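## Task

Several boxes sit on the desk, each marked with a letter on its bottom face. Move the box marked C onto the counter and leave every other box resting on the desk. At the end the utility cart must still stand upright and the robot must not have toppled or be left leaning. Anything that stays in place only because the robot is holding it does not count.

## Robot and tools

Robot: a Hello Robot Stretch 4, a single-arm mobile manipulator about 1.6 m tall. It has an omni-wheel base (rim within 0.23 m of the base origin), a vertical mast carrying a lift, a telescoping arm that reaches forward, a three-joint wrist (yaw, pitch, roll) and a two-finger gripper with bendable steel fingers. Loose objects may occasionally get nudged by an outside disturbance.

Frames: the base frame sits on the floor below the base centre, x ahead, y to the left, z up. hand_pose (a point between the open fingertips, link pinch) is reported in this frame; with all wrist joints at 0 its axes line up with the base frame, and the printed value can be slightly off. The odometry frame is the base frame as it was when the scene began; base_odometry comes from wheel rotation only, so wheel slip shows up as motion. Heading runs -3.142 to 3.142, positive to the left.

execute_actions(actions, cameras): actions is a list holding one action or none (empty list = just report state and images). One action may contain base, joints, or both, plus optional pace and contact_limits; or it contains only end_of_arm. Everything in the action begins at once.
- base: exactly one relative move, measured from where the base last reported itself: {"translate_m": d} straight ahead (+) or back (-), -2 to 2 m; {"strafe_m": d} sideways, left +, -2 to 2 m; {"rotate_rad": d} turn in place, counter-clockwise from above +, -3.2 to 3.2 rad.
- joints: absolute targets by name, not offsets. lift_m 0 to 1.2 m; arm_m 0 to 0.55 m of extension; wrist_yaw_rad -1.134 to 4.276 (0 points ahead, + to the left, 3.14 folded back, beyond 3.4 the arm may interfere); wrist_pitch_rad -1.117 to 4.259 (0 level, 1.57 pointing down); wrist_roll_rad -1.117 to 4.259 (0 keeps the fingers level side by side, + turns clockwise viewed from behind); gripper_m -0.038 to 0.141 m, the fingertip gap (negative means fingers pressing together). Tolerances for done: lift and arm ±0.004, yaw and roll ±0.02, pitch ±0.05, gripper ±0.004. Joint targets outside range are clipped and flagged; any other bad value or unknown key rejects the call with no motion.
- pace: "slow", "default", "fast" or "max". Base speeds 0.1/0.3/0.4/0.6 m/s and turn rates 1/2/3/4 rad/s; with lift_m above 0.2 these are reduced, down to 0.3 m/s and 1 rad/s at full height.
- contact_limits: {"arm_m": value} from 0 (stops at the lightest touch) to 0.75 (pushes hardest); 0.5 if omitted.
- {"end_of_arm": "enable_torque"}: revives wrist or gripper motors that shut off; they hold their current position.
- cameras: list from head_camera, head_left_camera, head_right_camera, wrist_camera, or "all"; omitted/null means all, [] means none.
No action runs longer than 15 s. Parts you leave out of an action may still be driving to an earlier target. A useful opening move to unfold the wrist: lift_m 0.4 with wrist_yaw_rad 0 together.

wait(seconds): 0 to 10 s of idle time, then the same report as an empty action. zoom_image(camera, region): enlarges [x0, y0, x1, y1] pixels (origin top-left, at most 504x504) of that camera's most recent full image. read_manual: only licence texts. finished_scene(scene): closes scene 1 or 2 for good and reports success; the result also gives the next scene's goal. Ending a reply without a tool call ends all remaining scenes.

Cameras: head_camera looks forward and downward from the mast top (turn the base to look elsewhere); head_left_camera and head_right_camera are fisheyes aimed more steeply down that also show the base and arm; wrist_camera looks along the fingers, fingertips near the bottom of its image. Letters are under the boxes, so a box must be lifted or tilted to read its letter.

Reading results: base_status and joint_status tell how each commanded motion ended. "done" (for the base: wheels turned the requested amount, slip included); "off_target" (stopped short, may still be pushing); "contact_stop_at_<key>" (hit something; that part goes slack, a slack lift may sag under load, slack wheels may roll); "limit_stop_at_<name>" such as own_body (self-collision; move away from the body) or tilt (robot leaning over 6 degrees, lift, arm and wheels go limp until it rights itself); "time_out"; "torque_fault" (a wrist or gripper motor overloaded and went limp, send enable_torque). on_its_own lists things not commanded by this call; "held at" is a joint's held target. lidar_m: 12 distances in m, 30-degree sectors starting straight ahead and going counter-clockwise (4th left, 7th behind, 10th right); "-" means nothing seen or closer than 0.25 m; misses glass and thin legs; sees table tops. wrist_depth_mm: 7x7 grid of median depths, 100 to 2000 mm, read from top left. turned_by_wheels vs turned_by_imu differing by over about 0.1 rad signals a bump or slip. base_tilt in degrees, forward and right positive, with a fixed bias up to about 1.5. motor_effort: percent of max, bracketed number is the peak; wheel effort positive means turning right. A grip is not proven by gripper_m or done; a firm squeeze at gripper_m 0 or above shows as a gripper effort change, and a load in a level gripper shifts wrist pitch effort.

Gripping: command gripper_m smaller than the object's width; going lower squeezes harder and pulls the object inward, opening pushes it out. If fingertips jam on a surface beneath, raise the lift.

Avoid: driving or turning with over 1 kg held and arm_m above 0.2, especially at fast or max pace; sustained pushing or pulling, worse with the gripper high or a high contact limit; pressing the gripper into things with base or arm moves (torque faults); holding over about 2 kg level; tipping the cart; dropping, slamming or knocking boxes off. Placed boxes must rest on their own before finishing, and the robot must end upright.

Each tool is called after ">>>" as name(argument=value, ...), one argument or row to a line, values as JSON.

## Session

>>> execute_actions(
  actions=[],
)

Scene clock: 0.00 s.
base_odometry: x=+0.000 y=+0.000 heading=+0.000 (m, m, rad; odometry frame)
turned_by_wheels: +0.000 (rad since the last result)
turned_by_imu: +0.000 (rad since the last result)
base_tilt: forward=+0.8 right=+0.2 (deg)
lidar_m: 1.36 1.25 1.29 2.03 1.88 1.54 1.72 2.04 2.11 1.98 1.51 1.54
base_status: not commanded
joint_positions: lift_m=+0.143 arm_m=+0.002 wrist_yaw_rad=+3.121 wrist_pitch_rad=-0.015 wrist_roll_rad=+0.018 gripper_m=+0.057
joint_status: not commanded
motor_effort: lift_m=+21 arm_m=-1 wrist_yaw_rad=+1 wrist_pitch_rad=-8 wrist_roll_rad=-1 gripper_m=-7 wheel_0=+0 wheel_1=+1 wheel_2=+0 (%)
hand_pose: x=-0.1142 y=+0.0933 z=+0.3251 quat_wxyz=(+0.010, +0.008, +0.009, +1.000) (m; base frame)
wrist_depth_mm: - 137 - - - 1808 1576 / - 133 - - - 1863 1576 / - 129 206 - - 1863 1576 / 114 137 290 - - 1808 1618 / 1756 - - - 1808 1756 1576 / 1205 1229 191 1205 195 1160 1118 / 820 798 809 119 798 759 788
pictures: head_camera, head_left_camera, head_right_camera, wrist_camera
Images, in order (width x height): head_camera 420x560, head_left_camera 420x672, head_right_camera 420x672, wrist_camera 616x392.

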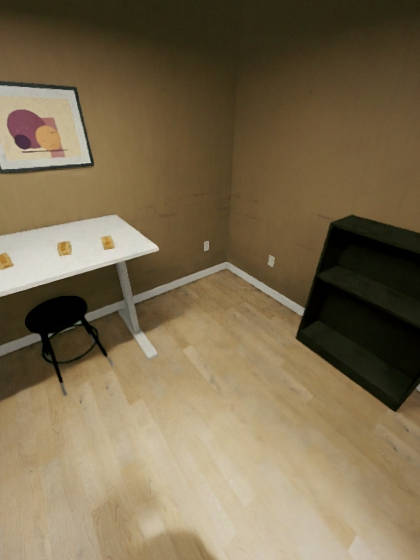

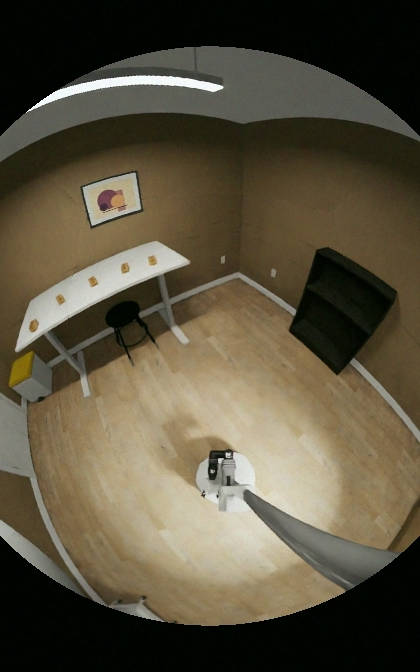

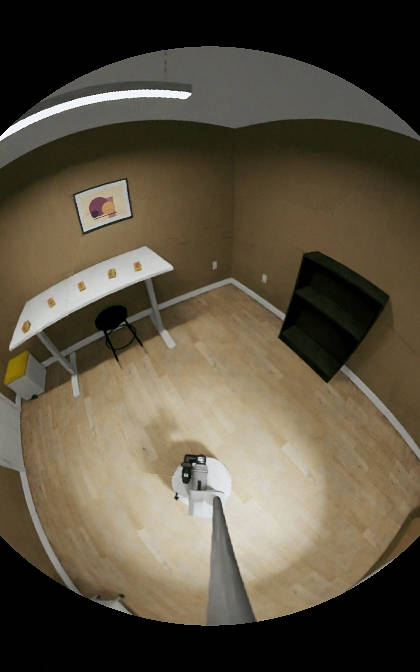

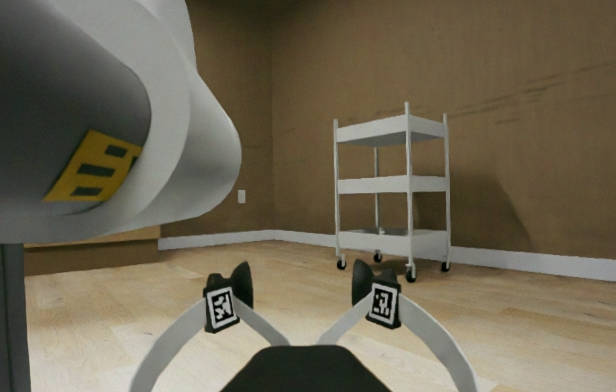

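>>> execute_actions(
  actions=[
    {"base":{"rotate_rad":0.7},"joints":{"lift_m":0.75,"wrist_yaw_rad":0,"gripper_m":0.12}},
  ],
  cameras=[],
)

>>> execute_actions(
  actions=[
    {"base":{"translate_m":0.6}},
  ],
  cameras=["head_camera","wrist_camera"],
)

Scene clock: 8.23 s.
base_odometry: x=+0.000 y=+0.000 heading=+0.699 (m, m, rad; odometry frame)
turned_by_wheels: +0.699 (rad since the last result)
turned_by_imu: +0.695 (rad since the last result)
base_tilt: forward=+0.8 right=+0.2 (deg)
lidar_m: 1.26 1.35 1.95 1.88 1.50 2.11 2.05 2.23 1.89 1.51 1.64 1.30
base_status: done
joint_positions: lift_m=+0.750 arm_m=+0.002 wrist_yaw_rad=+0.000 wrist_pitch_rad=-0.015 wrist_roll_rad=+0.018 gripper_m=+0.120
joint_status: all done
motor_effort: lift_m=+26(30) arm_m=-1(1) wrist_yaw_rad=+0(1) wrist_pitch_rad=-7(9) wrist_roll_rad=+0(0) gripper_m=+0(2) wheel_0=-5(8) wheel_1=-5(7) wheel_2=-4(9) (%)
hand_pose: x=+0.4609 y=-0.0874 z=+0.9321 quat_wxyz=(+1.000, +0.009, -0.007, +0.000) (m; base frame)
wrist_depth_mm: 1808 1863 1808 1808 1756 1756 1808 / 1808 1808 1808 1808 1756 1808 1756 / 1863 1808 1808 1808 1756 1808 1756 / 1863 1808 1808 1808 1808 1808 1808 / 1863 1863 1808 1808 1808 1756 1756 / 1863 1397 1808 1336 213 1808 1756 / 1808 1808 1808 117 1808 1756 1756
pictures: none
No camera images: the call's "cameras" was empty. Leave "cameras" out to get every camera's image.

Scene clock: 11.73 s.
base_odometry: x=+0.459 y=+0.386 heading=+0.699 (m, m, rad; odometry frame)
turned_by_wheels: +0.000 (rad since the last result)
turned_by_imu: -0.004 (rad since the last result)
base_tilt: forward=+0.8 right=+0.2 (deg)
lidar_m: 0.65 0.71 1.03 1.84 1.88 2.00 2.67 2.53 1.62 1.55 0.93 0.68
base_status: done
joint_positions: lift_m=+0.750 arm_m=+0.002 wrist_yaw_rad=+0.000 wrist_pitch_rad=-0.015 wrist_roll_rad=+0.018 gripper_m=+0.120
joint_status: not commanded
motor_effort: lift_m=+24(26) arm_m=-1(1) wrist_yaw_rad=+0(0) wrist_pitch_rad=-8(8) wrist_roll_rad=-1(0) gripper_m=+0(1) wheel_0=+3(8) wheel_1=+3(9) wheel_2=-2(12) (%)
hand_pose: x=+0.4609 y=-0.0874 z=+0.9322 quat_wxyz=(+1.000, +0.009, -0.007, +0.000) (m; base frame)
wrist_depth_mm: 1229 1205 1229 1205 1182 1205 1205 / 1229 1255 1229 1182 1205 1229 1205 / 1255 1255 1255 1205 1205 1229 1182 / 1255 1229 1229 1229 854 580 1205 / 1229 1255 1229 1229 1205 809 1205 / 1255 1229 1229 1229 213 820 1205 / 1255 1229 1205 117 1205 788 1182
pictures: head_camera, wrist_camera
Images, in order (width x height): head_camera 420x560, wrist_camera 616x392.

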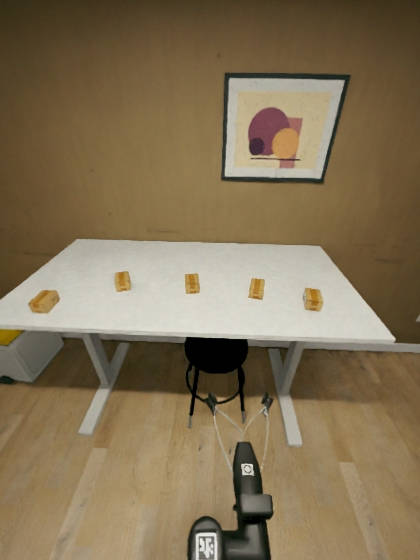

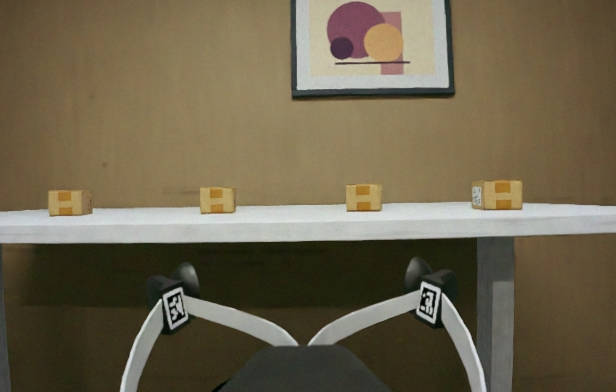

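>>> execute_actions(
  actions=[
    {"base":{"strafe_m":-0.1},"joints":{"lift_m":0.89,"wrist_pitch_rad":0.3}},
  ],
  cameras=[],
)

>>> execute_actions(
  actions=[
    {"joints":{"arm_m":0.3}},
  ],
  cameras=["head_camera","wrist_camera"],
)

Scene clock: 20.67 s.
base_odometry: x=+0.523 y=+0.310 heading=+0.699 (m, m, rad; odometry frame)
turned_by_wheels: +0.000 (rad since the last result)
turned_by_imu: -0.002 (rad since the last result)
base_tilt: forward=+0.7 right=+0.2 (deg)
lidar_m: 0.64 0.69 1.03 1.93 1.96 2.10 2.69 2.38 1.51 1.46 1.89 0.68
base_status: done
joint_positions: lift_m=+0.890 arm_m=+0.002 wrist_yaw_rad=+0.000 wrist_pitch_rad=+0.302 wrist_roll_rad=+0.018 gripper_m=+0.120
joint_status: all done
motor_effort: lift_m=+26(29) arm_m=-1(1) wrist_yaw_rad=+1(1) wrist_pitch_rad=-7(7) wrist_roll_rad=+0(1) gripper_m=-3(2) wheel_0=+3(12) wheel_1=-4(12) wheel_2=+0(3) (%)
hand_pose: x=+0.4478 y=-0.0874 z=+0.9819 quat_wxyz=(+0.989, +0.009, +0.150, -0.001) (m; base frame)
wrist_depth_mm: 1118 1098 1098 1098 1098 1078 1078 / 1182 1160 1160 1138 1138 1138 1138 / 960 931 904 878 866 854 1182 / 488 480 477 469 469 462 462 / 1366 1366 1336 1336 1308 1308 1308 / 1430 1397 809 931 213 1397 1397 / 1464 1397 741 117 1464 1397 1430
pictures: none
No camera images: the call's "cameras" was empty. Leave "cameras" out to get every camera's image.

Scene clock: 22.67 s.
base_odometry: x=+0.523 y=+0.310 heading=+0.699 (m, m, rad; odometry frame)
turned_by_wheels: +0.000 (rad since the last result)
turned_by_imu: -0.001 (rad since the last result)
base_tilt: forward=+0.8 right=+0.2 (deg)
lidar_m: 0.69 0.71 1.03 1.93 1.97 2.09 2.67 2.38 1.51 1.47 1.87 0.70
base_status: not commanded
joint_positions: lift_m=+0.890 arm_m=+0.299 wrist_yaw_rad=+0.000 wrist_pitch_rad=+0.302 wrist_roll_rad=+0.018 gripper_m=+0.120
joint_status: all done
motor_effort: lift_m=+25(26) arm_m=+5(7) wrist_yaw_rad=+0(1) wrist_pitch_rad=-9(7) wrist_roll_rad=+0(0) gripper_m=+1(2) wheel_0=+3(3) wheel_1=-4(4) wheel_2=+0(0) (%)
hand_pose: x=+0.7455 y=-0.0874 z=+0.9819 quat_wxyz=(+0.989, +0.009, +0.151, -0.001) (m; base frame)
wrist_depth_mm: 831 842 842 831 831 831 820 / 878 878 878 866 866 866 866 / 904 904 891 854 854 854 891 / 379 433 469 349 462 455 315 / 319 320 319 319 315 310 287 / 238 229 219 241 213 234 232 / 193 191 200 117 198 187 193
pictures: head_camera, wrist_camera
Images, in order (width x height): head_camera 420x560, wrist_camera 616x392.

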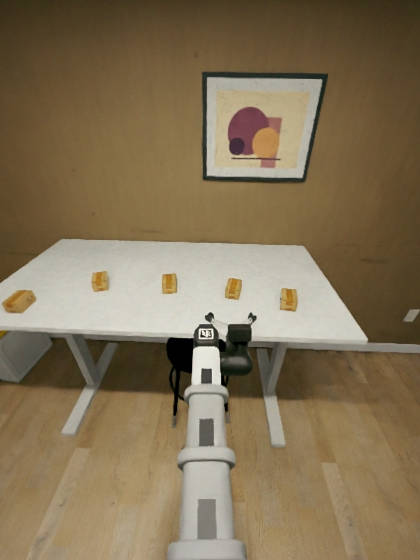

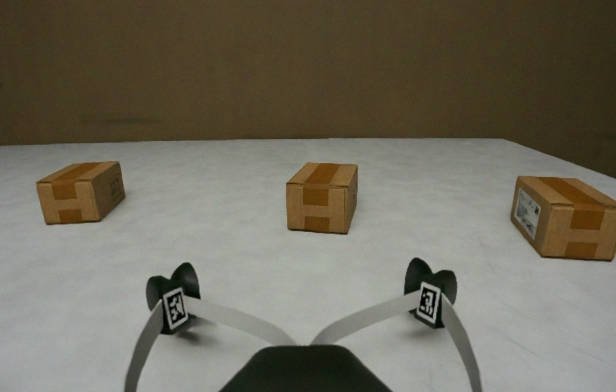

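>>> execute_actions(
  actions=[
    {"base":{"strafe_m":-0.02},"joints":{"lift_m":0.897,"arm_m":0.46}},
  ],
  cameras=["wrist_camera"],
)

>>> execute_actions(
  actions=[
    {"joints":{"gripper_m":0.03}},
  ],
  cameras=[],
)

>>> execute_actions(
  actions=[
    {"joints":{"lift_m":1.02}},
  ],
  cameras=[],
)

>>> execute_actions(
  actions=[
    {"joints":{"wrist_roll_rad":3.14,"wrist_pitch_rad":-0.2}},
  ],
  cameras=["head_camera","wrist_camera"],
)

Scene clock: 31.67 s.
base_odometry: x=+0.536 y=+0.294 heading=+0.699 (m, m, rad; odometry frame)
turned_by_wheels: +0.000 (rad since the last result)
turned_by_imu: -0.002 (rad since the last result)
base_tilt: forward=+0.8 right=+0.2 (deg)
lidar_m: 0.66 0.72 1.03 1.96 1.96 2.13 2.66 2.38 1.48 1.43 1.87 0.69
base_status: done
joint_positions: lift_m=+0.897 arm_m=+0.459 wrist_yaw_rad=+0.000 wrist_pitch_rad=+0.302 wrist_roll_rad=+0.018 gripper_m=+0.120
joint_status: all done
motor_effort: lift_m=+26(25) arm_m=+5(4) wrist_yaw_rad=+0(1) wrist_pitch_rad=-8(9) wrist_roll_rad=+0(1) gripper_m=+1(0) wheel_0=+1(12) wheel_1=-3(11) wheel_2=+0(1) (%)
hand_pose: x=+0.9055 y=-0.0874 z=+0.9889 quat_wxyz=(+0.989, +0.009, +0.151, -0.001) (m; base frame)
wrist_depth_mm: 699 691 699 691 683 683 676 / 723 723 723 715 715 715 707 / 759 750 750 750 741 741 741 / 504 496 492 484 480 477 473 / 334 334 336 224 329 325 320 / 250 239 199 191 207 245 243 / 202 200 207 117 207 196 202
pictures: wrist_camera
Images, in order (width x height): wrist_camera 616x392.

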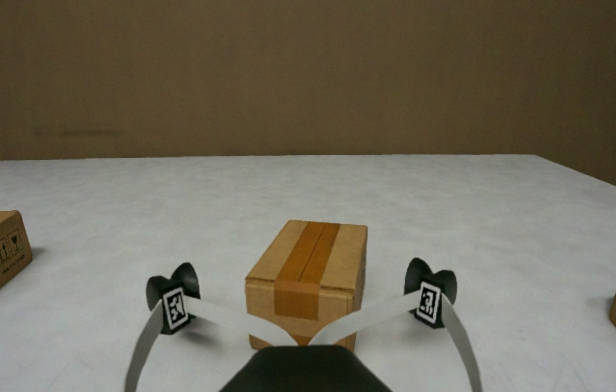

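Scene clock: 33.43 s.
base_odometry: x=+0.536 y=+0.294 heading=+0.699 (m, m, rad; odometry frame)
turned_by_wheels: +0.000 (rad since the last result)
turned_by_imu: -0.001 (rad since the last result)
base_tilt: forward=+0.8 right=+0.2 (deg)
lidar_m: 0.66 0.71 1.02 1.94 1.98 2.12 2.64 2.34 1.48 1.43 1.88 0.69
base_status: not commanded
joint_positions: lift_m=+0.897 arm_m=+0.459 wrist_yaw_rad=+0.000 wrist_pitch_rad=+0.303 wrist_roll_rad=+0.018 gripper_m=+0.030
joint_status: all done
motor_effort: lift_m=+26(26) arm_m=+5(5) wrist_yaw_rad=+1(1) wrist_pitch_rad=-11(11) wrist_roll_rad=+0(0) gripper_m=-18(19) wheel_0=+1(1) wheel_1=-3(3) wheel_2=+0(0) (%)
hand_pose: x=+0.9054 y=-0.0874 z=+0.9886 quat_wxyz=(+0.988, +0.009, +0.151, -0.001) (m; base frame)
wrist_depth_mm: 699 691 699 683 683 676 676 / 732 723 723 723 715 707 707 / 759 759 750 750 741 732 732 / 500 492 488 484 480 473 473 / 332 332 332 217 327 324 319 / 249 251 185 181 186 245 242 / 202 195 200 120 206 192 200
pictures: none
No camera images: the call's "cameras" was empty. Leave "cameras" out to get every camera's image.

Scene clock: 35.00 s.
base_odometry: x=+0.536 y=+0.294 heading=+0.699 (m, m, rad; odometry frame)
turned_by_wheels: +0.000 (rad since the last result)
turned_by_imu: -0.001 (rad since the last result)
base_tilt: forward=+0.8 right=+0.2 (deg)
lidar_m: 0.66 0.73 1.03 1.95 1.92 2.14 2.65 2.36 1.47 1.43 1.87 0.68
base_status: not commanded
joint_positions: lift_m=+1.020 arm_m=+0.459 wrist_yaw_rad=+0.000 wrist_pitch_rad=+0.303 wrist_roll_rad=+0.018 gripper_m=+0.030
joint_status: all done
motor_effort: lift_m=+26(28) arm_m=+5(5) wrist_yaw_rad=+1(1) wrist_pitch_rad=-11(12) wrist_roll_rad=+0(1) gripper_m=-18(17) wheel_0=+1(1) wheel_1=-3(3) wheel_2=+0(0) (%)
hand_pose: x=+0.9053 y=-0.0874 z=+1.1115 quat_wxyz=(+0.988, +0.009, +0.151, -0.001) (m; base frame)
wrist_depth_mm: 699 691 691 683 683 676 683 / 732 723 723 723 715 707 707 / 768 759 759 750 750 750 741 / 798 798 788 788 788 778 778 / 597 597 597 217 591 585 574 / 449 449 185 181 186 442 433 / 342 351 362 120 370 347 355
pictures: none
No camera images: the call's "cameras" was empty. Leave "cameras" out to get every camera's image.

Scene clock: 37.40 s.
base_odometry: x=+0.536 y=+0.294 heading=+0.699 (m, m, rad; odometry frame)
turned_by_wheels: +0.000 (rad since the last result)
turned_by_imu: -0.001 (rad since the last result)
base_tilt: forward=+0.7 right=+0.2 (deg)
lidar_m: 0.65 0.71 1.01 1.97 1.95 2.13 2.67 2.35 1.49 1.42 1.87 0.68
base_status: not commanded
joint_positions: lift_m=+1.020 arm_m=+0.459 wrist_yaw_rad=+0.000 wrist_pitch_rad=-0.196 wrist_roll_rad=+3.139 gripper_m=+0.030
joint_status: all done
motor_effort: lift_m=+26(26) arm_m=+5(5) wrist_yaw_rad=+0(1) wrist_pitch_rad=-12(18) wrist_roll_rad=+2(3) gripper_m=-16(16) wheel_0=+1(1) wheel_1=-3(3) wheel_2=+0(0) (%)
hand_pose: x=+0.9130 y=-0.0874 z=+1.2539 quat_wxyz=(+0.001, +0.995, +0.000, +0.098) (m; base frame)
wrist_depth_mm: 683 676 676 654 691 668 676 / 699 707 732 732 750 759 768 / 723 732 741 759 768 768 778 / 741 750 759 759 788 798 809 / 750 750 750 216 798 820 831 / 778 759 186 182 186 842 854 / 798 798 798 120 854 854 878
pictures: head_camera, wrist_camera
Images, in order (width x height): head_camera 420x560, wrist_camera 616x392.

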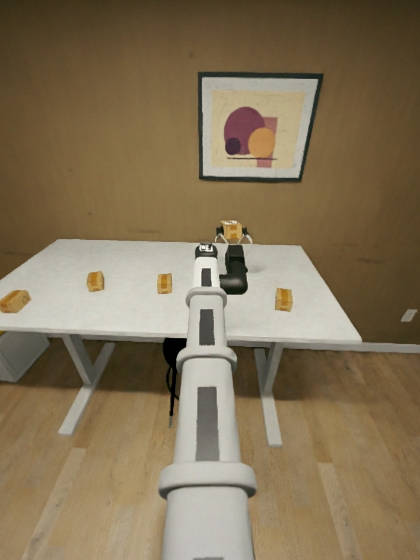

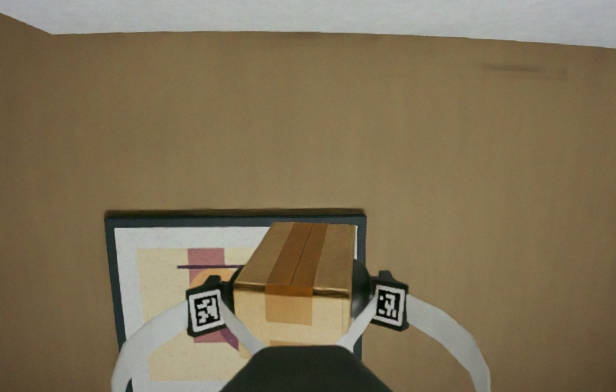

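>>> execute_actions(
  actions=[
    {"joints":{"arm_m":0.2,"wrist_pitch_rad":-1.0}},
  ],
  cameras=["head_camera"],
)

Scene clock: 43.50 s.
base_odometry: x=+0.536 y=+0.294 heading=+0.699 (m, m, rad; odometry frame)
turned_by_wheels: +0.000 (rad since the last result)
turned_by_imu: -0.002 (rad since the last result)
base_tilt: forward=+0.8 right=+0.1 (deg)
lidar_m: 0.65 0.71 1.01 1.97 1.97 2.13 2.67 2.39 1.47 1.44 1.90 0.67
base_status: not commanded
joint_positions: lift_m=+1.020 arm_m=+0.201 wrist_yaw_rad=+0.000 wrist_pitch_rad=-0.998 wrist_roll_rad=+3.140 gripper_m=+0.030
joint_status: all done
motor_effort: lift_m=+26(26) arm_m=-5(3) wrist_yaw_rad=+1(0) wrist_pitch_rad=-5(17) wrist_roll_rad=+1(1) gripper_m=-17(16) wheel_0=+1(1) wheel_1=-4(3) wheel_2=+0(0) (%)
hand_pose: x=+0.5281 y=-0.0874 z=+1.4402 quat_wxyz=(+0.001, +0.878, -0.001, +0.479) (m; base frame)
wrist_depth_mm: 1008 1025 1042 1060 1098 1098 1098 / 1160 1182 1205 1205 1255 1281 1255 / 1336 1397 1397 1464 1499 1464 1537 / 1464 1464 1464 1430 1430 1464 1464 / 1308 1336 1308 217 1336 1336 1336 / 1205 1205 185 182 185 1205 1205 / 1098 1098 1118 120 1138 1098 1118
pictures: head_camera
Images, in order (width x height): head_camera 420x560.

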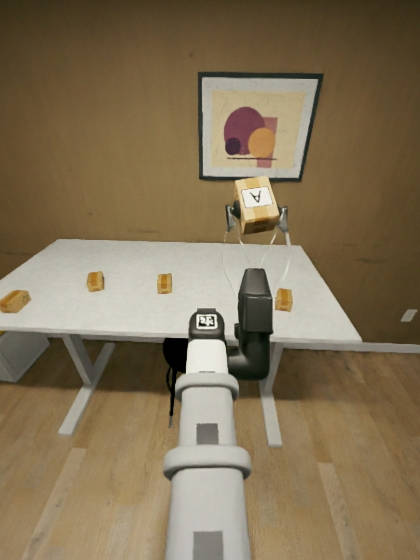

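>>> execute_actions(
  actions=[
    {"joints":{"arm_m":0.46,"wrist_pitch_rad":0.3,"wrist_roll_rad":0}},
  ],
  cameras=[],
)

>>> execute_actions(
  actions=[
    {"joints":{"lift_m":0.899}},
  ],
  cameras=[],
)

>>> execute_actions(
  actions=[
    {"joints":{"gripper_m":0.12}},
  ],
  cameras=[],
)

>>> execute_actions(
  actions=[
    {"joints":{"arm_m":0.3}},
  ],
  cameras=[],
)

>>> execute_actions(
  actions=[
    {"base":{"strafe_m":-0.235}},
  ],
  cameras=["wrist_camera"],
)

Scene clock: 53.30 s.
base_odometry: x=+0.536 y=+0.294 heading=+0.699 (m, m, rad; odometry frame)
turned_by_wheels: +0.000 (rad since the last result)
turned_by_imu: -0.002 (rad since the last result)
base_tilt: forward=+0.8 right=+0.2 (deg)
lidar_m: 0.65 0.73 1.01 1.96 1.96 2.17 2.67 2.38 1.47 1.44 1.89 0.66
base_status: not commanded
joint_positions: lift_m=+1.020 arm_m=+0.459 wrist_yaw_rad=+0.000 wrist_pitch_rad=+0.303 wrist_roll_rad=+0.001 gripper_m=+0.030
joint_status: all done
motor_effort: lift_m=+26(26) arm_m=+5(3) wrist_yaw_rad=+0(1) wrist_pitch_rad=-10(11) wrist_roll_rad=-2(4) gripper_m=-18(18) wheel_0=+1(1) wheel_1=-3(4) wheel_2=+0(0) (%)
hand_pose: x=+0.9054 y=-0.0874 z=+1.1116 quat_wxyz=(+0.989, +0.000, +0.151, +0.000) (m; base frame)
wrist_depth_mm: 699 699 699 699 683 676 668 / 732 732 723 723 715 715 707 / 759 768 768 759 732 750 741 / 798 798 788 788 788 788 768 / 585 585 591 218 591 591 591 / 439 445 185 181 186 449 442 / 338 347 359 120 375 349 362
pictures: none
No camera images: the call's "cameras" was empty. Leave "cameras" out to get every camera's image.

Scene clock: 54.87 s.
base_odometry: x=+0.536 y=+0.294 heading=+0.699 (m, m, rad; odometry frame)
turned_by_wheels: +0.000 (rad since the last result)
turned_by_imu: -0.001 (rad since the last result)
base_tilt: forward=+0.8 right=+0.1 (deg)
lidar_m: 0.66 0.71 1.00 1.95 1.97 2.15 2.68 2.38 1.50 1.44 1.87 0.66
base_status: not commanded
joint_positions: lift_m=+0.899 arm_m=+0.459 wrist_yaw_rad=+0.000 wrist_pitch_rad=+0.303 wrist_roll_rad=+0.001 gripper_m=+0.030
joint_status: all done
motor_effort: lift_m=+15(22) arm_m=+5(5) wrist_yaw_rad=+0(0) wrist_pitch_rad=-12(12) wrist_roll_rad=-1(2) gripper_m=-19(17) wheel_0=+1(1) wheel_1=-3(3) wheel_2=+0(1) (%)
hand_pose: x=+0.9054 y=-0.0874 z=+0.9915 quat_wxyz=(+0.989, +0.000, +0.151, +0.000) (m; base frame)
wrist_depth_mm: 691 699 699 683 683 683 676 / 732 732 715 715 715 707 699 / 759 759 759 750 741 741 741 / 492 492 488 492 488 492 492 / 329 332 334 217 336 334 332 / 249 252 186 181 186 252 251 / 202 198 204 120 211 198 207
pictures: none
No camera images: the call's "cameras" was empty. Leave "cameras" out to get every camera's image.

Scene clock: 56.63 s.
base_odometry: x=+0.536 y=+0.294 heading=+0.699 (m, m, rad; odometry frame)
turned_by_wheels: +0.000 (rad since the last result)
turned_by_imu: -0.001 (rad since the last result)
base_tilt: forward=+0.7 right=+0.2 (deg)
lidar_m: 0.65 0.70 1.02 1.97 1.97 2.15 2.67 2.40 1.47 1.43 1.87 0.69
base_status: not commanded
joint_positions: lift_m=+0.899 arm_m=+0.459 wrist_yaw_rad=+0.000 wrist_pitch_rad=+0.303 wrist_roll_rad=+0.001 gripper_m=+0.120
joint_status: all done
motor_effort: lift_m=+14(15) arm_m=+5(5) wrist_yaw_rad=+0(0) wrist_pitch_rad=-12(10) wrist_roll_rad=-2(2) gripper_m=-1(17) wheel_0=+1(1) wheel_1=-3(3) wheel_2=+0(0) (%)
hand_pose: x=+0.9054 y=-0.0874 z=+0.9916 quat_wxyz=(+0.989, +0.000, +0.151, +0.000) (m; base frame)
wrist_depth_mm: 699 699 691 691 691 683 676 / 732 723 723 715 715 707 707 / 750 759 750 750 741 732 732 / 488 492 496 492 496 496 500 / 332 334 338 230 338 334 334 / 249 240 198 192 213 253 252 / 203 201 205 117 213 202 208
pictures: none
No camera images: the call's "cameras" was empty. Leave "cameras" out to get every camera's image.

Scene clock: 58.17 s.
base_odometry: x=+0.536 y=+0.294 heading=+0.699 (m, m, rad; odometry frame)
turned_by_wheels: +0.000 (rad since the last result)
turned_by_imu: -0.001 (rad since the last result)
base_tilt: forward=+0.8 right=+0.2 (deg)
lidar_m: 0.67 0.71 1.02 1.96 1.96 2.14 2.67 2.38 1.48 1.43 1.86 0.67
base_status: not commanded
joint_positions: lift_m=+0.899 arm_m=+0.301 wrist_yaw_rad=+0.000 wrist_pitch_rad=+0.302 wrist_roll_rad=+0.001 gripper_m=+0.120
joint_status: all done
motor_effort: lift_m=+15(15) arm_m=-5(4) wrist_yaw_rad=+1(0) wrist_pitch_rad=-8(9) wrist_roll_rad=-3(2) gripper_m=-2(0) wheel_0=+1(1) wheel_1=-3(3) wheel_2=+0(0) (%)
hand_pose: x=+0.7471 y=-0.0874 z=+0.9917 quat_wxyz=(+0.989, +0.000, +0.151, +0.000) (m; base frame)
wrist_depth_mm: 842 842 842 831 831 820 809 / 878 878 878 866 866 854 842 / 917 917 891 904 891 878 891 / 377 452 496 373 496 496 500 / 332 336 338 340 340 322 285 / 250 241 232 257 213 253 253 / 204 202 213 117 213 202 209
pictures: none
No camera images: the call's "cameras" was empty. Leave "cameras" out to get every camera's image.

Scene clock: 60.27 s.
base_odometry: x=+0.687 y=+0.115 heading=+0.699 (m, m, rad; odometry frame)
turned_by_wheels: +0.000 (rad since the last result)
turned_by_imu: -0.001 (rad since the last result)
base_tilt: forward=+0.8 right=+0.1 (deg)
lidar_m: 0.62 0.69 1.01 2.20 2.15 2.41 2.70 2.04 1.24 1.20 1.62 0.67
base_status: done
joint_positions: lift_m=+0.899 arm_m=+0.301 wrist_yaw_rad=+0.000 wrist_pitch_rad=+0.302 wrist_roll_rad=+0.001 gripper_m=+0.120
joint_status: not commanded
motor_effort: lift_m=+15(16) arm_m=-5(5) wrist_yaw_rad=+1(1) wrist_pitch_rad=-8(11) wrist_roll_rad=-2(1) gripper_m=+0(2) wheel_0=+2(12) wheel_1=-4(12) wheel_2=+0(0) (%)
hand_pose: x=+0.7471 y=-0.0874 z=+0.9917 quat_wxyz=(+0.989, +0.000, +0.151, +0.000) (m; base frame)
wrist_depth_mm: 842 831 820 820 820 798 809 / 866 866 866 854 842 842 842 / 891 891 878 878 866 891 878 / 355 415 492 452 500 917 931 / 332 336 317 276 338 338 960 / 250 241 232 256 213 253 254 / 204 202 212 117 213 203 209
pictures: wrist_camera
Images, in order (width x height): wrist_camera 616x392.

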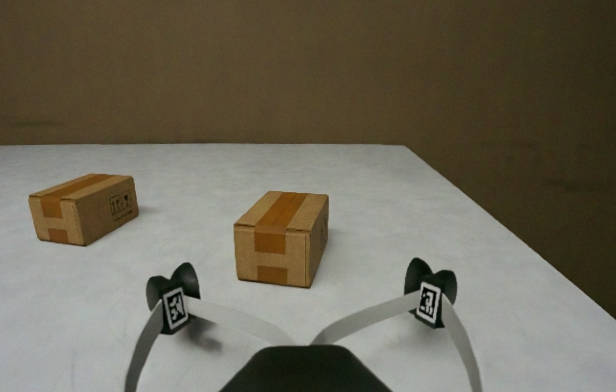

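>>> execute_actions(
  actions=[
    {"base":{"strafe_m":0.018},"joints":{"lift_m":0.897,"arm_m":0.39}},
  ],
  cameras=[],
)

>>> execute_actions(
  actions=[
    {"joints":{"gripper_m":0.03}},
  ],
  cameras=[],
)

>>> execute_actions(
  actions=[
    {"joints":{"lift_m":0.96,"wrist_pitch_rad":0}},
  ],
  cameras=[],
)

>>> execute_actions(
  actions=[
    {"joints":{"wrist_roll_rad":3.14,"wrist_pitch_rad":-1.0}},
  ],
  cameras=["head_camera"],
)

>>> zoom_image(
  camera="head_camera",
  region=[150,120,350,300],
)

Scene clock: 70.73 s.
base_odometry: x=+0.676 y=+0.128 heading=+0.699 (m, m, rad; odometry frame)
turned_by_wheels: +0.000 (rad since the last result)
turned_by_imu: -0.002 (rad since the last result)
base_tilt: forward=+0.8 right=+0.1 (deg)
lidar_m: 0.64 0.66 0.98 2.19 2.13 2.45 2.68 2.06 1.26 1.20 1.64 0.68
base_status: done
joint_positions: lift_m=+0.897 arm_m=+0.389 wrist_yaw_rad=+0.000 wrist_pitch_rad=+0.302 wrist_roll_rad=+0.001 gripper_m=+0.120
joint_status: all done
motor_effort: lift_m=+15(16) arm_m=+5(6) wrist_yaw_rad=+0(2) wrist_pitch_rad=-4(8) wrist_roll_rad=-2(2) gripper_m=+2(0) wheel_0=-3(11) wheel_1=+5(9) wheel_2=+0(1) (%)
hand_pose: x=+0.8355 y=-0.0874 z=+0.9898 quat_wxyz=(+0.989, +0.000, +0.151, +0.000) (m; base frame)
wrist_depth_mm: 750 741 750 741 732 732 723 / 788 788 778 768 768 768 750 / 820 798 798 798 788 798 788 / 488 484 488 488 488 603 820 / 264 317 334 226 334 332 609 / 246 237 193 186 204 251 249 / 201 199 202 117 211 200 206
pictures: none
No camera images: the call's "cameras" was empty. Leave "cameras" out to get every camera's image.

Scene clock: 72.50 s.
base_odometry: x=+0.676 y=+0.128 heading=+0.699 (m, m, rad; odometry frame)
turned_by_wheels: +0.000 (rad since the last result)
turned_by_imu: -0.001 (rad since the last result)
base_tilt: forward=+0.8 right=+0.2 (deg)
lidar_m: 0.65 0.68 0.99 2.15 2.14 2.45 2.69 2.07 1.24 1.23 1.65 0.66
base_status: not commanded
joint_positions: lift_m=+0.897 arm_m=+0.389 wrist_yaw_rad=+0.000 wrist_pitch_rad=+0.303 wrist_roll_rad=+0.001 gripper_m=+0.030
joint_status: all done
motor_effort: lift_m=+15(14) arm_m=+5(5) wrist_yaw_rad=+1(1) wrist_pitch_rad=-10(12) wrist_roll_rad=-2(2) gripper_m=-17(18) wheel_0=-2(2) wheel_1=+5(5) wheel_2=+0(0) (%)
hand_pose: x=+0.8354 y=-0.0874 z=+0.9896 quat_wxyz=(+0.989, +0.000, +0.151, +0.000) (m; base frame)
wrist_depth_mm: 750 741 750 741 741 732 723 / 788 788 778 768 768 768 750 / 809 809 798 798 788 798 798 / 462 484 488 484 488 597 842 / 265 317 329 220 334 332 355 / 245 248 181 177 186 249 248 / 200 195 200 120 209 195 206
pictures: none
No camera images: the call's "cameras" was empty. Leave "cameras" out to get every camera's image.

Scene clock: 73.70 s.
base_odometry: x=+0.676 y=+0.128 heading=+0.699 (m, m, rad; odometry frame)
turned_by_wheels: +0.000 (rad since the last result)
turned_by_imu: +0.000 (rad since the last result)
base_tilt: forward=+0.8 right=+0.2 (deg)
lidar_m: 0.63 0.68 0.97 2.17 2.16 2.43 2.69 2.07 1.23 1.21 1.63 0.67
base_status: not commanded
joint_positions: lift_m=+0.960 arm_m=+0.389 wrist_yaw_rad=+0.000 wrist_pitch_rad=+0.004 wrist_roll_rad=+0.000 gripper_m=+0.030
joint_status: all done
motor_effort: lift_m=+26(27) arm_m=+5(5) wrist_yaw_rad=+1(1) wrist_pitch_rad=-11(17) wrist_roll_rad=-1(2) gripper_m=-16(19) wheel_0=-2(2) wheel_1=+5(5) wheel_2=+0(0) (%)
hand_pose: x=+0.8485 y=-0.0874 z=+1.1367 quat_wxyz=(+1.000, +0.000, +0.002, +0.000) (m; base frame)
wrist_depth_mm: 831 820 798 788 809 798 798 / 842 831 809 798 809 798 798 / 842 831 820 820 809 809 798 / 842 842 820 820 820 809 809 / 842 842 820 220 820 820 809 / 691 699 181 177 186 820 809 / 480 455 480 120 512 496 820
pictures: none
No camera images: the call's "cameras" was empty. Leave "cameras" out to get every camera's image.

Scene clock: 76.13 s.
base_odometry: x=+0.676 y=+0.128 heading=+0.699 (m, m, rad; odometry frame)
turned_by_wheels: +0.000 (rad since the last result)
turned_by_imu: -0.001 (rad since the last result)
base_tilt: forward=+0.8 right=+0.2 (deg)
lidar_m: 0.64 0.69 1.01 2.17 2.16 2.44 2.68 2.05 1.25 1.22 1.64 0.68
base_status: not commanded
joint_positions: lift_m=+0.960 arm_m=+0.389 wrist_yaw_rad=+0.000 wrist_pitch_rad=-0.998 wrist_roll_rad=+3.139 gripper_m=+0.030
joint_status: all done
motor_effort: lift_m=+26(26) arm_m=+5(5) wrist_yaw_rad=+1(1) wrist_pitch_rad=-8(17) wrist_roll_rad=+1(7) gripper_m=-18(19) wheel_0=-2(2) wheel_1=+5(5) wheel_2=+0(0) (%)
hand_pose: x=+0.7165 y=-0.0874 z=+1.3801 quat_wxyz=(+0.001, +0.878, -0.001, +0.478) (m; base frame)
wrist_depth_mm: 809 831 831 820 842 866 891 / 917 946 960 976 1008 991 1008 / 1078 1118 1138 1160 1205 1182 1205 / 1281 1366 1397 1430 1430 1499 1499 / 1366 1366 1397 220 1397 1366 1397 / 1255 1255 181 177 186 1281 1255 / 1138 1138 1160 120 1182 1160 1182
pictures: head_camera
Images, in order (width x height): head_camera 420x560.

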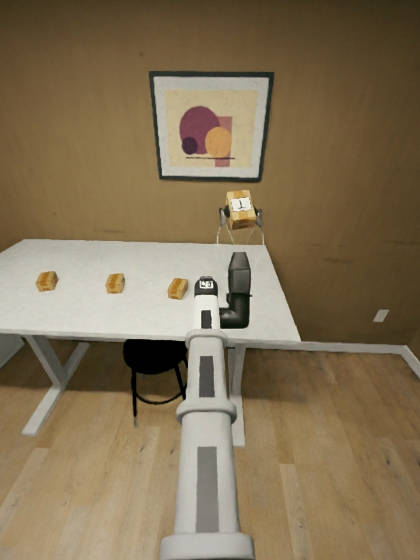

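Region (150, 120, 350, 300) of head_camera's 420x560 image, scaled by 2.520, with more detail than that image has; it fills the top 454 rows of this view, and the rest is white.

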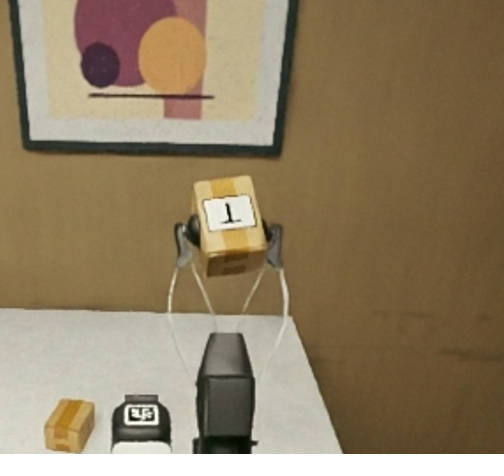

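>>> execute_actions(
  actions=[
    {"joints":{"wrist_pitch_rad":0.3,"wrist_roll_rad":0}},
  ],
  cameras=[],
)

>>> execute_actions(
  actions=[
    {"joints":{"lift_m":0.899}},
  ],
  cameras=[],
)

>>> execute_actions(
  actions=[
    {"joints":{"gripper_m":0.12}},
  ],
  cameras=[],
)

>>> execute_actions(
  actions=[
    {"joints":{"arm_m":0.3}},
  ],
  cameras=[],
)

>>> execute_actions(
  actions=[
    {"base":{"strafe_m":0.5}},
  ],
  cameras=["wrist_camera"],
)

Scene clock: 85.43 s.
base_odometry: x=+0.676 y=+0.128 heading=+0.699 (m, m, rad; odometry frame)
turned_by_wheels: +0.000 (rad since the last result)
turned_by_imu: -0.002 (rad since the last result)
base_tilt: forward=+0.8 right=+0.2 (deg)
lidar_m: 0.63 0.69 0.99 2.15 2.13 2.45 2.68 2.08 1.24 1.20 1.66 0.68
base_status: not commanded
joint_positions: lift_m=+0.960 arm_m=+0.389 wrist_yaw_rad=+0.000 wrist_pitch_rad=+0.303 wrist_roll_rad=+0.001 gripper_m=+0.030
joint_status: all done
motor_effort: lift_m=+26(26) arm_m=+4(4) wrist_yaw_rad=+1(1) wrist_pitch_rad=-10(9) wrist_roll_rad=-2(3) gripper_m=-17(20) wheel_0=-2(3) wheel_1=+5(5) wheel_2=+0(1) (%)
hand_pose: x=+0.8354 y=-0.0874 z=+1.0516 quat_wxyz=(+0.989, +0.000, +0.151, +0.000) (m; base frame)
wrist_depth_mm: 750 750 741 741 741 723 723 / 778 778 778 778 768 759 759 / 831 831 809 809 809 798 798 / 676 683 683 683 676 831 831 / 455 462 466 220 462 496 878 / 279 332 181 177 186 351 904 / 273 273 282 120 294 273 287
pictures: none
No camera images: the call's "cameras" was empty. Leave "cameras" out to get every camera's image.

Scene clock: 86.63 s.
base_odometry: x=+0.676 y=+0.128 heading=+0.699 (m, m, rad; odometry frame)
turned_by_wheels: +0.000 (rad since the last result)
turned_by_imu: +0.000 (rad since the last result)
base_tilt: forward=+0.8 right=+0.2 (deg)
lidar_m: 0.65 0.68 1.00 2.17 2.15 2.44 2.69 2.11 1.25 1.23 1.64 0.66
base_status: not commanded
joint_positions: lift_m=+0.899 arm_m=+0.389 wrist_yaw_rad=+0.000 wrist_pitch_rad=+0.303 wrist_roll_rad=+0.001 gripper_m=+0.030
joint_status: all done
motor_effort: lift_m=+15(20) arm_m=+4(5) wrist_yaw_rad=+1(1) wrist_pitch_rad=-11(11) wrist_roll_rad=-1(1) gripper_m=-17(18) wheel_0=-2(3) wheel_1=+5(5) wheel_2=+0(0) (%)
hand_pose: x=+0.8354 y=-0.0874 z=+0.9915 quat_wxyz=(+0.989, +0.000, +0.151, +0.000) (m; base frame)
wrist_depth_mm: 750 750 741 741 732 723 723 / 788 778 778 778 768 759 759 / 809 809 798 798 798 798 778 / 488 488 492 492 496 609 831 / 265 317 334 220 336 336 854 / 249 251 181 177 186 253 252 / 202 197 203 120 212 198 208
pictures: none
No camera images: the call's "cameras" was empty. Leave "cameras" out to get every camera's image.

Scene clock: 88.40 s.
base_odometry: x=+0.676 y=+0.128 heading=+0.699 (m, m, rad; odometry frame)
turned_by_wheels: +0.000 (rad since the last result)
turned_by_imu: -0.001 (rad since the last result)
base_tilt: forward=+0.8 right=+0.1 (deg)
lidar_m: 0.64 0.69 1.01 2.15 2.15 2.44 2.67 2.10 1.27 1.23 1.63 0.67
base_status: not commanded
joint_positions: lift_m=+0.899 arm_m=+0.389 wrist_yaw_rad=+0.000 wrist_pitch_rad=+0.303 wrist_roll_rad=+0.001 gripper_m=+0.120
joint_status: all done
motor_effort: lift_m=+15(15) arm_m=+5(4) wrist_yaw_rad=+1(0) wrist_pitch_rad=-9(9) wrist_roll_rad=-2(2) gripper_m=-3(21) wheel_0=-3(2) wheel_1=+5(5) wheel_2=+0(0) (%)
hand_pose: x=+0.8355 y=-0.0874 z=+0.9916 quat_wxyz=(+0.989, +0.000, +0.151, +0.000) (m; base frame)
wrist_depth_mm: 750 750 750 741 741 723 723 / 788 778 778 768 768 759 750 / 820 809 798 798 798 798 788 / 488 492 496 496 496 820 831 / 265 319 338 229 338 336 866 / 250 241 193 186 213 252 252 / 204 201 204 117 213 202 208
pictures: none
No camera images: the call's "cameras" was empty. Leave "cameras" out to get every camera's image.

Scene clock: 89.63 s.
base_odometry: x=+0.676 y=+0.128 heading=+0.699 (m, m, rad; odometry frame)
turned_by_wheels: +0.000 (rad since the last result)
turned_by_imu: -0.001 (rad since the last result)
base_tilt: forward=+0.8 right=+0.1 (deg)
lidar_m: 0.65 0.70 1.03 2.18 2.14 2.44 2.69 2.07 1.26 1.22 1.62 0.67
base_status: not commanded
joint_positions: lift_m=+0.899 arm_m=+0.301 wrist_yaw_rad=+0.000 wrist_pitch_rad=+0.303 wrist_roll_rad=+0.001 gripper_m=+0.120
joint_status: all done
motor_effort: lift_m=+15(15) arm_m=-5(4) wrist_yaw_rad=+1(0) wrist_pitch_rad=-9(10) wrist_roll_rad=-1(2) gripper_m=+1(1) wheel_0=-2(3) wheel_1=+5(5) wheel_2=+0(0) (%)
hand_pose: x=+0.7472 y=-0.0874 z=+0.9917 quat_wxyz=(+0.989, +0.000, +0.151, +0.000) (m; base frame)
wrist_depth_mm: 831 831 820 820 809 809 798 / 878 866 854 854 854 854 831 / 891 891 891 866 878 891 878 / 445 402 496 452 496 904 931 / 330 336 338 273 340 338 946 / 251 241 232 257 213 253 253 / 203 202 212 117 213 202 209
pictures: none
No camera images: the call's "cameras" was empty. Leave "cameras" out to get every camera's image.

Scene clock: 92.63 s.
base_odometry: x=+0.354 y=+0.511 heading=+0.699 (m, m, rad; odometry frame)
turned_by_wheels: +0.000 (rad since the last result)
turned_by_imu: -0.001 (rad since the last result)
base_tilt: forward=+0.7 right=+0.1 (deg)
lidar_m: 0.69 0.71 1.57 1.68 1.82 1.77 2.67 2.75 1.75 1.72 0.93 0.69
base_status: done
joint_positions: lift_m=+0.899 arm_m=+0.301 wrist_yaw_rad=+0.000 wrist_pitch_rad=+0.303 wrist_roll_rad=+0.001 gripper_m=+0.120
joint_status: not commanded
motor_effort: lift_m=+16(16) arm_m=-5(5) wrist_yaw_rad=+1(1) wrist_pitch_rad=-8(10) wrist_roll_rad=-2(1) gripper_m=+1(2) wheel_0=-3(13) wheel_1=+3(11) wheel_2=+0(2) (%)
hand_pose: x=+0.7472 y=-0.0874 z=+0.9917 quat_wxyz=(+0.989, +0.000, +0.151, +0.000) (m; base frame)
wrist_depth_mm: 866 866 854 842 842 842 831 / 904 904 891 878 878 866 866 / 931 917 917 917 917 904 878 / 394 492 492 407 496 496 375 / 332 334 338 342 336 338 336 / 250 240 233 257 213 252 252 / 203 202 213 117 213 202 209
pictures: wrist_camera
Images, in order (width x height): wrist_camera 616x392.

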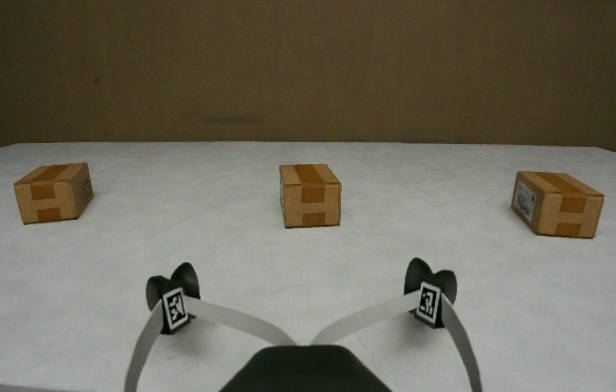

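>>> execute_actions(
  actions=[
    {"joints":{"lift_m":0.897,"arm_m":0.51}},
  ],
  cameras=[],
)

>>> execute_actions(
  actions=[
    {"joints":{"gripper_m":0.03}},
  ],
  cameras=[],
)

>>> execute_actions(
  actions=[
    {"joints":{"lift_m":0.96,"wrist_pitch_rad":0}},
  ],
  cameras=[],
)

>>> execute_actions(
  actions=[
    {"joints":{"wrist_roll_rad":3.14,"wrist_pitch_rad":-1.0}},
  ],
  cameras=["head_camera"],
)

>>> zoom_image(
  camera="head_camera",
  region=[150,120,350,300],
)

Scene clock: 105.97 s.
base_odometry: x=+0.354 y=+0.511 heading=+0.699 (m, m, rad; odometry frame)
turned_by_wheels: +0.000 (rad since the last result)
turned_by_imu: -0.002 (rad since the last result)
base_tilt: forward=+0.7 right=+0.1 (deg)
lidar_m: 0.67 0.73 1.54 1.68 1.81 1.76 2.66 2.75 1.78 1.71 0.95 0.69
base_status: not commanded
joint_positions: lift_m=+0.897 arm_m=+0.509 wrist_yaw_rad=+0.000 wrist_pitch_rad=+0.302 wrist_roll_rad=+0.001 gripper_m=+0.120
joint_status: all done
motor_effort: lift_m=+15(11) arm_m=+5(5) wrist_yaw_rad=+0(1) wrist_pitch_rad=-5(8) wrist_roll_rad=-2(2) gripper_m=+1(3) wheel_0=-3(3) wheel_1=+3(3) wheel_2=+0(0) (%)
hand_pose: x=+0.9555 y=-0.0874 z=+0.9898 quat_wxyz=(+0.989, +0.000, +0.151, +0.000) (m; base frame)
wrist_depth_mm: 668 668 668 661 654 647 647 / 699 691 699 691 683 683 668 / 723 732 715 723 715 707 699 / 484 488 488 488 488 492 492 / 329 330 334 225 334 334 330 / 246 236 229 180 190 249 249 / 200 198 210 117 201 199 206
pictures: none
No camera images: the call's "cameras" was empty. Leave "cameras" out to get every camera's image.

Scene clock: 107.73 s.
base_odometry: x=+0.354 y=+0.511 heading=+0.699 (m, m, rad; odometry frame)
turned_by_wheels: +0.000 (rad since the last result)
turned_by_imu: -0.001 (rad since the last result)
base_tilt: forward=+0.8 right=+0.1 (deg)
lidar_m: 0.66 0.75 1.57 1.67 1.81 1.77 2.65 2.74 1.74 1.71 0.94 0.68
base_status: not commanded
joint_positions: lift_m=+0.897 arm_m=+0.509 wrist_yaw_rad=+0.000 wrist_pitch_rad=+0.303 wrist_roll_rad=+0.001 gripper_m=+0.030
joint_status: all done
motor_effort: lift_m=+15(15) arm_m=+5(5) wrist_yaw_rad=+1(1) wrist_pitch_rad=-12(12) wrist_roll_rad=-3(3) gripper_m=-15(18) wheel_0=-3(3) wheel_1=+3(3) wheel_2=+0(0) (%)
hand_pose: x=+0.9553 y=-0.0875 z=+0.9895 quat_wxyz=(+0.989, +0.000, +0.151, +0.000) (m; base frame)
wrist_depth_mm: 668 668 668 654 661 647 647 / 699 691 699 683 683 683 676 / 732 723 723 715 707 707 699 / 484 484 484 484 488 484 488 / 325 329 329 219 332 330 327 / 245 248 180 173 183 249 247 / 200 191 200 121 209 195 204
pictures: none
No camera images: the call's "cameras" was empty. Leave "cameras" out to get every camera's image.

Scene clock: 108.93 s.
base_odometry: x=+0.354 y=+0.511 heading=+0.699 (m, m, rad; odometry frame)
turned_by_wheels: +0.000 (rad since the last result)
turned_by_imu: +0.000 (rad since the last result)
base_tilt: forward=+0.7 right=+0.2 (deg)
lidar_m: 0.67 0.71 1.58 1.68 1.81 1.76 2.65 2.76 1.77 1.73 0.91 0.68
base_status: not commanded
joint_positions: lift_m=+0.960 arm_m=+0.509 wrist_yaw_rad=+0.000 wrist_pitch_rad=+0.004 wrist_roll_rad=+0.000 gripper_m=+0.030
joint_status: all done
motor_effort: lift_m=+26(27) arm_m=+5(5) wrist_yaw_rad=+1(1) wrist_pitch_rad=-14(19) wrist_roll_rad=-2(1) gripper_m=-17(16) wheel_0=-3(3) wheel_1=+3(3) wheel_2=+0(0) (%)
hand_pose: x=+0.9685 y=-0.0874 z=+1.1365 quat_wxyz=(+1.000, +0.000, +0.002, +0.000) (m; base frame)
wrist_depth_mm: 741 741 732 723 699 699 691 / 741 741 732 723 707 707 699 / 750 741 732 732 732 723 715 / 750 741 741 741 723 723 723 / 750 750 741 219 732 723 723 / 676 699 180 174 183 691 683 / 477 442 477 120 512 452 473
pictures: none
No camera images: the call's "cameras" was empty. Leave "cameras" out to get every camera's image.

Scene clock: 111.37 s.
base_odometry: x=+0.354 y=+0.511 heading=+0.699 (m, m, rad; odometry frame)
turned_by_wheels: +0.000 (rad since the last result)
turned_by_imu: -0.001 (rad since the last result)
base_tilt: forward=+0.7 right=+0.1 (deg)
lidar_m: 0.66 0.72 1.58 1.68 1.82 1.77 2.64 2.74 1.76 1.72 0.92 0.70
base_status: not commanded
joint_positions: lift_m=+0.960 arm_m=+0.509 wrist_yaw_rad=+0.000 wrist_pitch_rad=-0.997 wrist_roll_rad=+3.139 gripper_m=+0.030
joint_status: all done
motor_effort: lift_m=+26(26) arm_m=+5(5) wrist_yaw_rad=+1(1) wrist_pitch_rad=-8(18) wrist_roll_rad=+1(6) gripper_m=-13(13) wheel_0=-3(3) wheel_1=+3(3) wheel_2=+0(0) (%)
hand_pose: x=+0.8366 y=-0.0874 z=+1.3801 quat_wxyz=(+0.001, +0.878, -0.001, +0.478) (m; base frame)
wrist_depth_mm: 699 707 741 750 768 778 788 / 798 809 831 878 891 904 904 / 976 991 1008 1042 1042 1060 1098 / 1182 1182 1229 1255 1281 1336 1336 / 1366 1397 1397 219 1397 1397 1397 / 1255 1255 180 173 183 1281 1255 / 1138 1160 1160 121 1182 1160 1182
pictures: head_camera
Images, in order (width x height): head_camera 420x560.

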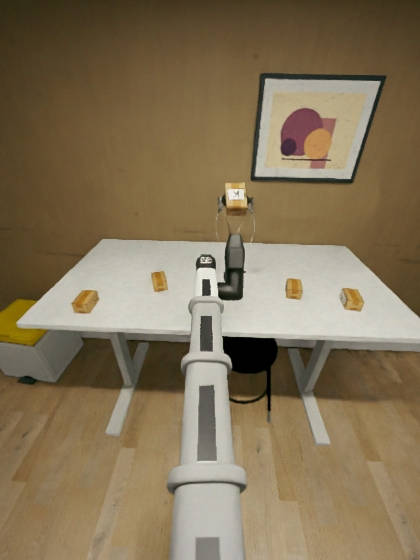

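Region (150, 120, 350, 300) of head_camera's 420x560 image, scaled by 2.520, with more detail than that image has; it fills the top 454 rows of this view, and the rest is white.

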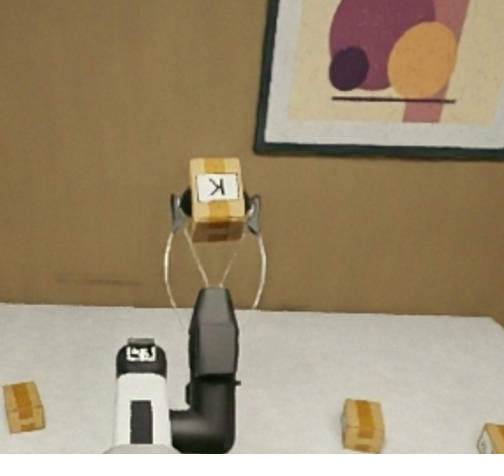

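>>> execute_actions(
  actions=[
    {"joints":{"wrist_pitch_rad":0.3,"wrist_roll_rad":0}},
  ],
  cameras=[],
)

>>> execute_actions(
  actions=[
    {"joints":{"lift_m":0.899}},
  ],
  cameras=[],
)

>>> execute_actions(
  actions=[
    {"joints":{"gripper_m":0.13}},
  ],
  cameras=[],
)

>>> execute_actions(
  actions=[
    {"joints":{"arm_m":0.4}},
  ],
  cameras=[],
)

>>> execute_actions(
  actions=[
    {"base":{"strafe_m":0.3}},
  ],
  cameras=["wrist_camera"],
)

Scene clock: 121.43 s.
base_odometry: x=+0.354 y=+0.511 heading=+0.699 (m, m, rad; odometry frame)
turned_by_wheels: +0.000 (rad since the last result)
turned_by_imu: -0.002 (rad since the last result)
base_tilt: forward=+0.8 right=+0.1 (deg)
lidar_m: 0.67 0.71 1.52 1.66 1.83 1.75 2.65 2.75 1.78 1.72 0.91 0.69
base_status: not commanded
joint_positions: lift_m=+0.960 arm_m=+0.509 wrist_yaw_rad=+0.000 wrist_pitch_rad=+0.303 wrist_roll_rad=+0.001 gripper_m=+0.030
joint_status: all done
motor_effort: lift_m=+26(26) arm_m=+5(5) wrist_yaw_rad=+1(1) wrist_pitch_rad=-11(12) wrist_roll_rad=-2(6) gripper_m=-16(15) wheel_0=-3(3) wheel_1=+3(3) wheel_2=+0(0) (%)
hand_pose: x=+0.9554 y=-0.0874 z=+1.0515 quat_wxyz=(+0.989, +0.000, +0.151, +0.000) (m; base frame)
wrist_depth_mm: 668 661 661 661 654 654 647 / 699 699 691 683 683 676 676 / 741 741 732 732 715 707 707 / 676 676 676 676 683 683 683 / 455 462 462 219 462 462 462 / 345 347 180 174 183 349 345 / 281 267 281 121 293 273 286
pictures: none
No camera images: the call's "cameras" was empty. Leave "cameras" out to get every camera's image.

Scene clock: 122.63 s.
base_odometry: x=+0.354 y=+0.511 heading=+0.699 (m, m, rad; odometry frame)
turned_by_wheels: +0.000 (rad since the last result)
turned_by_imu: +0.000 (rad since the last result)
base_tilt: forward=+0.8 right=+0.1 (deg)
lidar_m: 0.67 0.69 1.56 1.67 1.81 1.75 2.63 2.73 1.77 1.72 0.94 0.70
base_status: not commanded
joint_positions: lift_m=+0.899 arm_m=+0.509 wrist_yaw_rad=+0.000 wrist_pitch_rad=+0.304 wrist_roll_rad=+0.001 gripper_m=+0.030
joint_status: all done
motor_effort: lift_m=+14(25) arm_m=+5(5) wrist_yaw_rad=+1(1) wrist_pitch_rad=-13(11) wrist_roll_rad=-1(2) gripper_m=-17(13) wheel_0=-3(3) wheel_1=+3(3) wheel_2=+0(0) (%)
hand_pose: x=+0.9554 y=-0.0874 z=+0.9914 quat_wxyz=(+0.988, +0.000, +0.151, +0.000) (m; base frame)
wrist_depth_mm: 676 668 668 654 661 647 640 / 699 691 683 691 683 676 676 / 732 723 723 715 715 707 707 / 484 488 484 488 488 492 496 / 329 332 334 220 334 334 332 / 248 250 180 174 183 252 250 / 202 193 202 120 211 196 207
pictures: none
No camera images: the call's "cameras" was empty. Leave "cameras" out to get every camera's image.

Scene clock: 124.57 s.
base_odometry: x=+0.354 y=+0.511 heading=+0.699 (m, m, rad; odometry frame)
turned_by_wheels: +0.000 (rad since the last result)
turned_by_imu: -0.001 (rad since the last result)
base_tilt: forward=+0.7 right=+0.1 (deg)
lidar_m: 0.67 0.72 1.59 1.68 1.80 1.79 2.66 2.75 1.76 1.72 0.96 0.71
base_status: not commanded
joint_positions: lift_m=+0.899 arm_m=+0.509 wrist_yaw_rad=+0.000 wrist_pitch_rad=+0.303 wrist_roll_rad=+0.001 gripper_m=+0.130
joint_status: all done
motor_effort: lift_m=+15(15) arm_m=+5(5) wrist_yaw_rad=+1(1) wrist_pitch_rad=-9(12) wrist_roll_rad=-1(2) gripper_m=+2(17) wheel_0=-3(3) wheel_1=+3(3) wheel_2=+0(0) (%)
hand_pose: x=+0.9555 y=-0.0874 z=+0.9916 quat_wxyz=(+0.989, +0.000, +0.151, +0.000) (m; base frame)
wrist_depth_mm: 676 668 668 661 661 647 647 / 699 691 699 691 683 676 676 / 732 723 723 715 715 715 715 / 492 488 492 496 492 500 500 / 332 334 338 229 338 336 336 / 249 229 197 183 233 241 252 / 202 200 204 117 212 202 208
pictures: none
No camera images: the call's "cameras" was empty. Leave "cameras" out to get every camera's image.

Scene clock: 125.90 s.
base_odometry: x=+0.354 y=+0.511 heading=+0.699 (m, m, rad; odometry frame)
turned_by_wheels: +0.000 (rad since the last result)
turned_by_imu: -0.001 (rad since the last result)
base_tilt: forward=+0.8 right=+0.2 (deg)
lidar_m: 0.68 0.71 1.56 1.66 1.82 1.76 2.64 2.75 1.78 1.72 0.93 0.70
base_status: not commanded
joint_positions: lift_m=+0.899 arm_m=+0.401 wrist_yaw_rad=+0.000 wrist_pitch_rad=+0.302 wrist_roll_rad=+0.001 gripper_m=+0.130
joint_status: all done
motor_effort: lift_m=+15(15) arm_m=-5(7) wrist_yaw_rad=+1(0) wrist_pitch_rad=-9(9) wrist_roll_rad=-2(2) gripper_m=-4(2) wheel_0=-3(3) wheel_1=+3(3) wheel_2=+0(0) (%)
hand_pose: x=+0.8472 y=-0.0874 z=+0.9917 quat_wxyz=(+0.989, +0.000, +0.151, +0.000) (m; base frame)
wrist_depth_mm: 768 768 768 759 750 750 741 / 809 798 798 798 778 778 778 / 820 820 820 820 809 809 809 / 469 492 496 418 496 496 496 / 330 336 336 293 338 338 334 / 250 229 231 257 232 242 252 / 203 202 212 117 213 203 208
pictures: none
No camera images: the call's "cameras" was empty. Leave "cameras" out to get every camera's image.

Scene clock: 128.23 s.
base_odometry: x=+0.161 y=+0.741 heading=+0.699 (m, m, rad; odometry frame)
turned_by_wheels: +0.000 (rad since the last result)
turned_by_imu: -0.001 (rad since the last result)
base_tilt: forward=+0.8 right=+0.1 (deg)
lidar_m: 0.68 0.75 1.39 1.38 1.49 1.57 2.63 2.83 2.08 2.01 0.93 0.70
base_status: done
joint_positions: lift_m=+0.899 arm_m=+0.401 wrist_yaw_rad=+0.000 wrist_pitch_rad=+0.302 wrist_roll_rad=+0.001 gripper_m=+0.130
joint_status: not commanded
motor_effort: lift_m=+15(15) arm_m=-5(5) wrist_yaw_rad=+0(1) wrist_pitch_rad=-7(8) wrist_roll_rad=-2(1) gripper_m=-1(0) wheel_0=-3(13) wheel_1=+4(13) wheel_2=+0(1) (%)
hand_pose: x=+0.8472 y=-0.0874 z=+0.9917 quat_wxyz=(+0.989, +0.000, +0.151, +0.000) (m; base frame)
wrist_depth_mm: 788 788 788 768 768 759 750 / 820 820 820 809 809 798 788 / 866 842 831 831 820 820 820 / 492 492 492 336 496 500 477 / 332 334 338 307 340 338 334 / 250 229 232 256 233 241 252 / 203 202 212 117 213 203 209
pictures: wrist_camera
Images, in order (width x height): wrist_camera 616x392.

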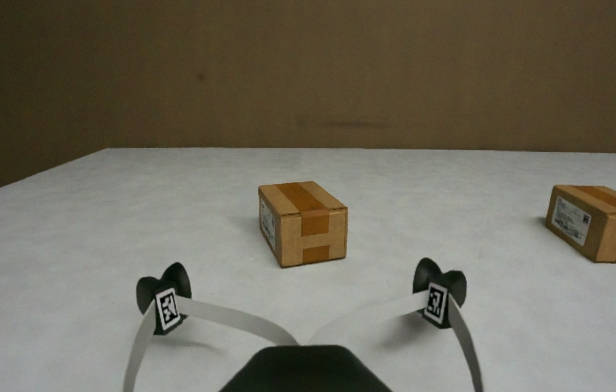

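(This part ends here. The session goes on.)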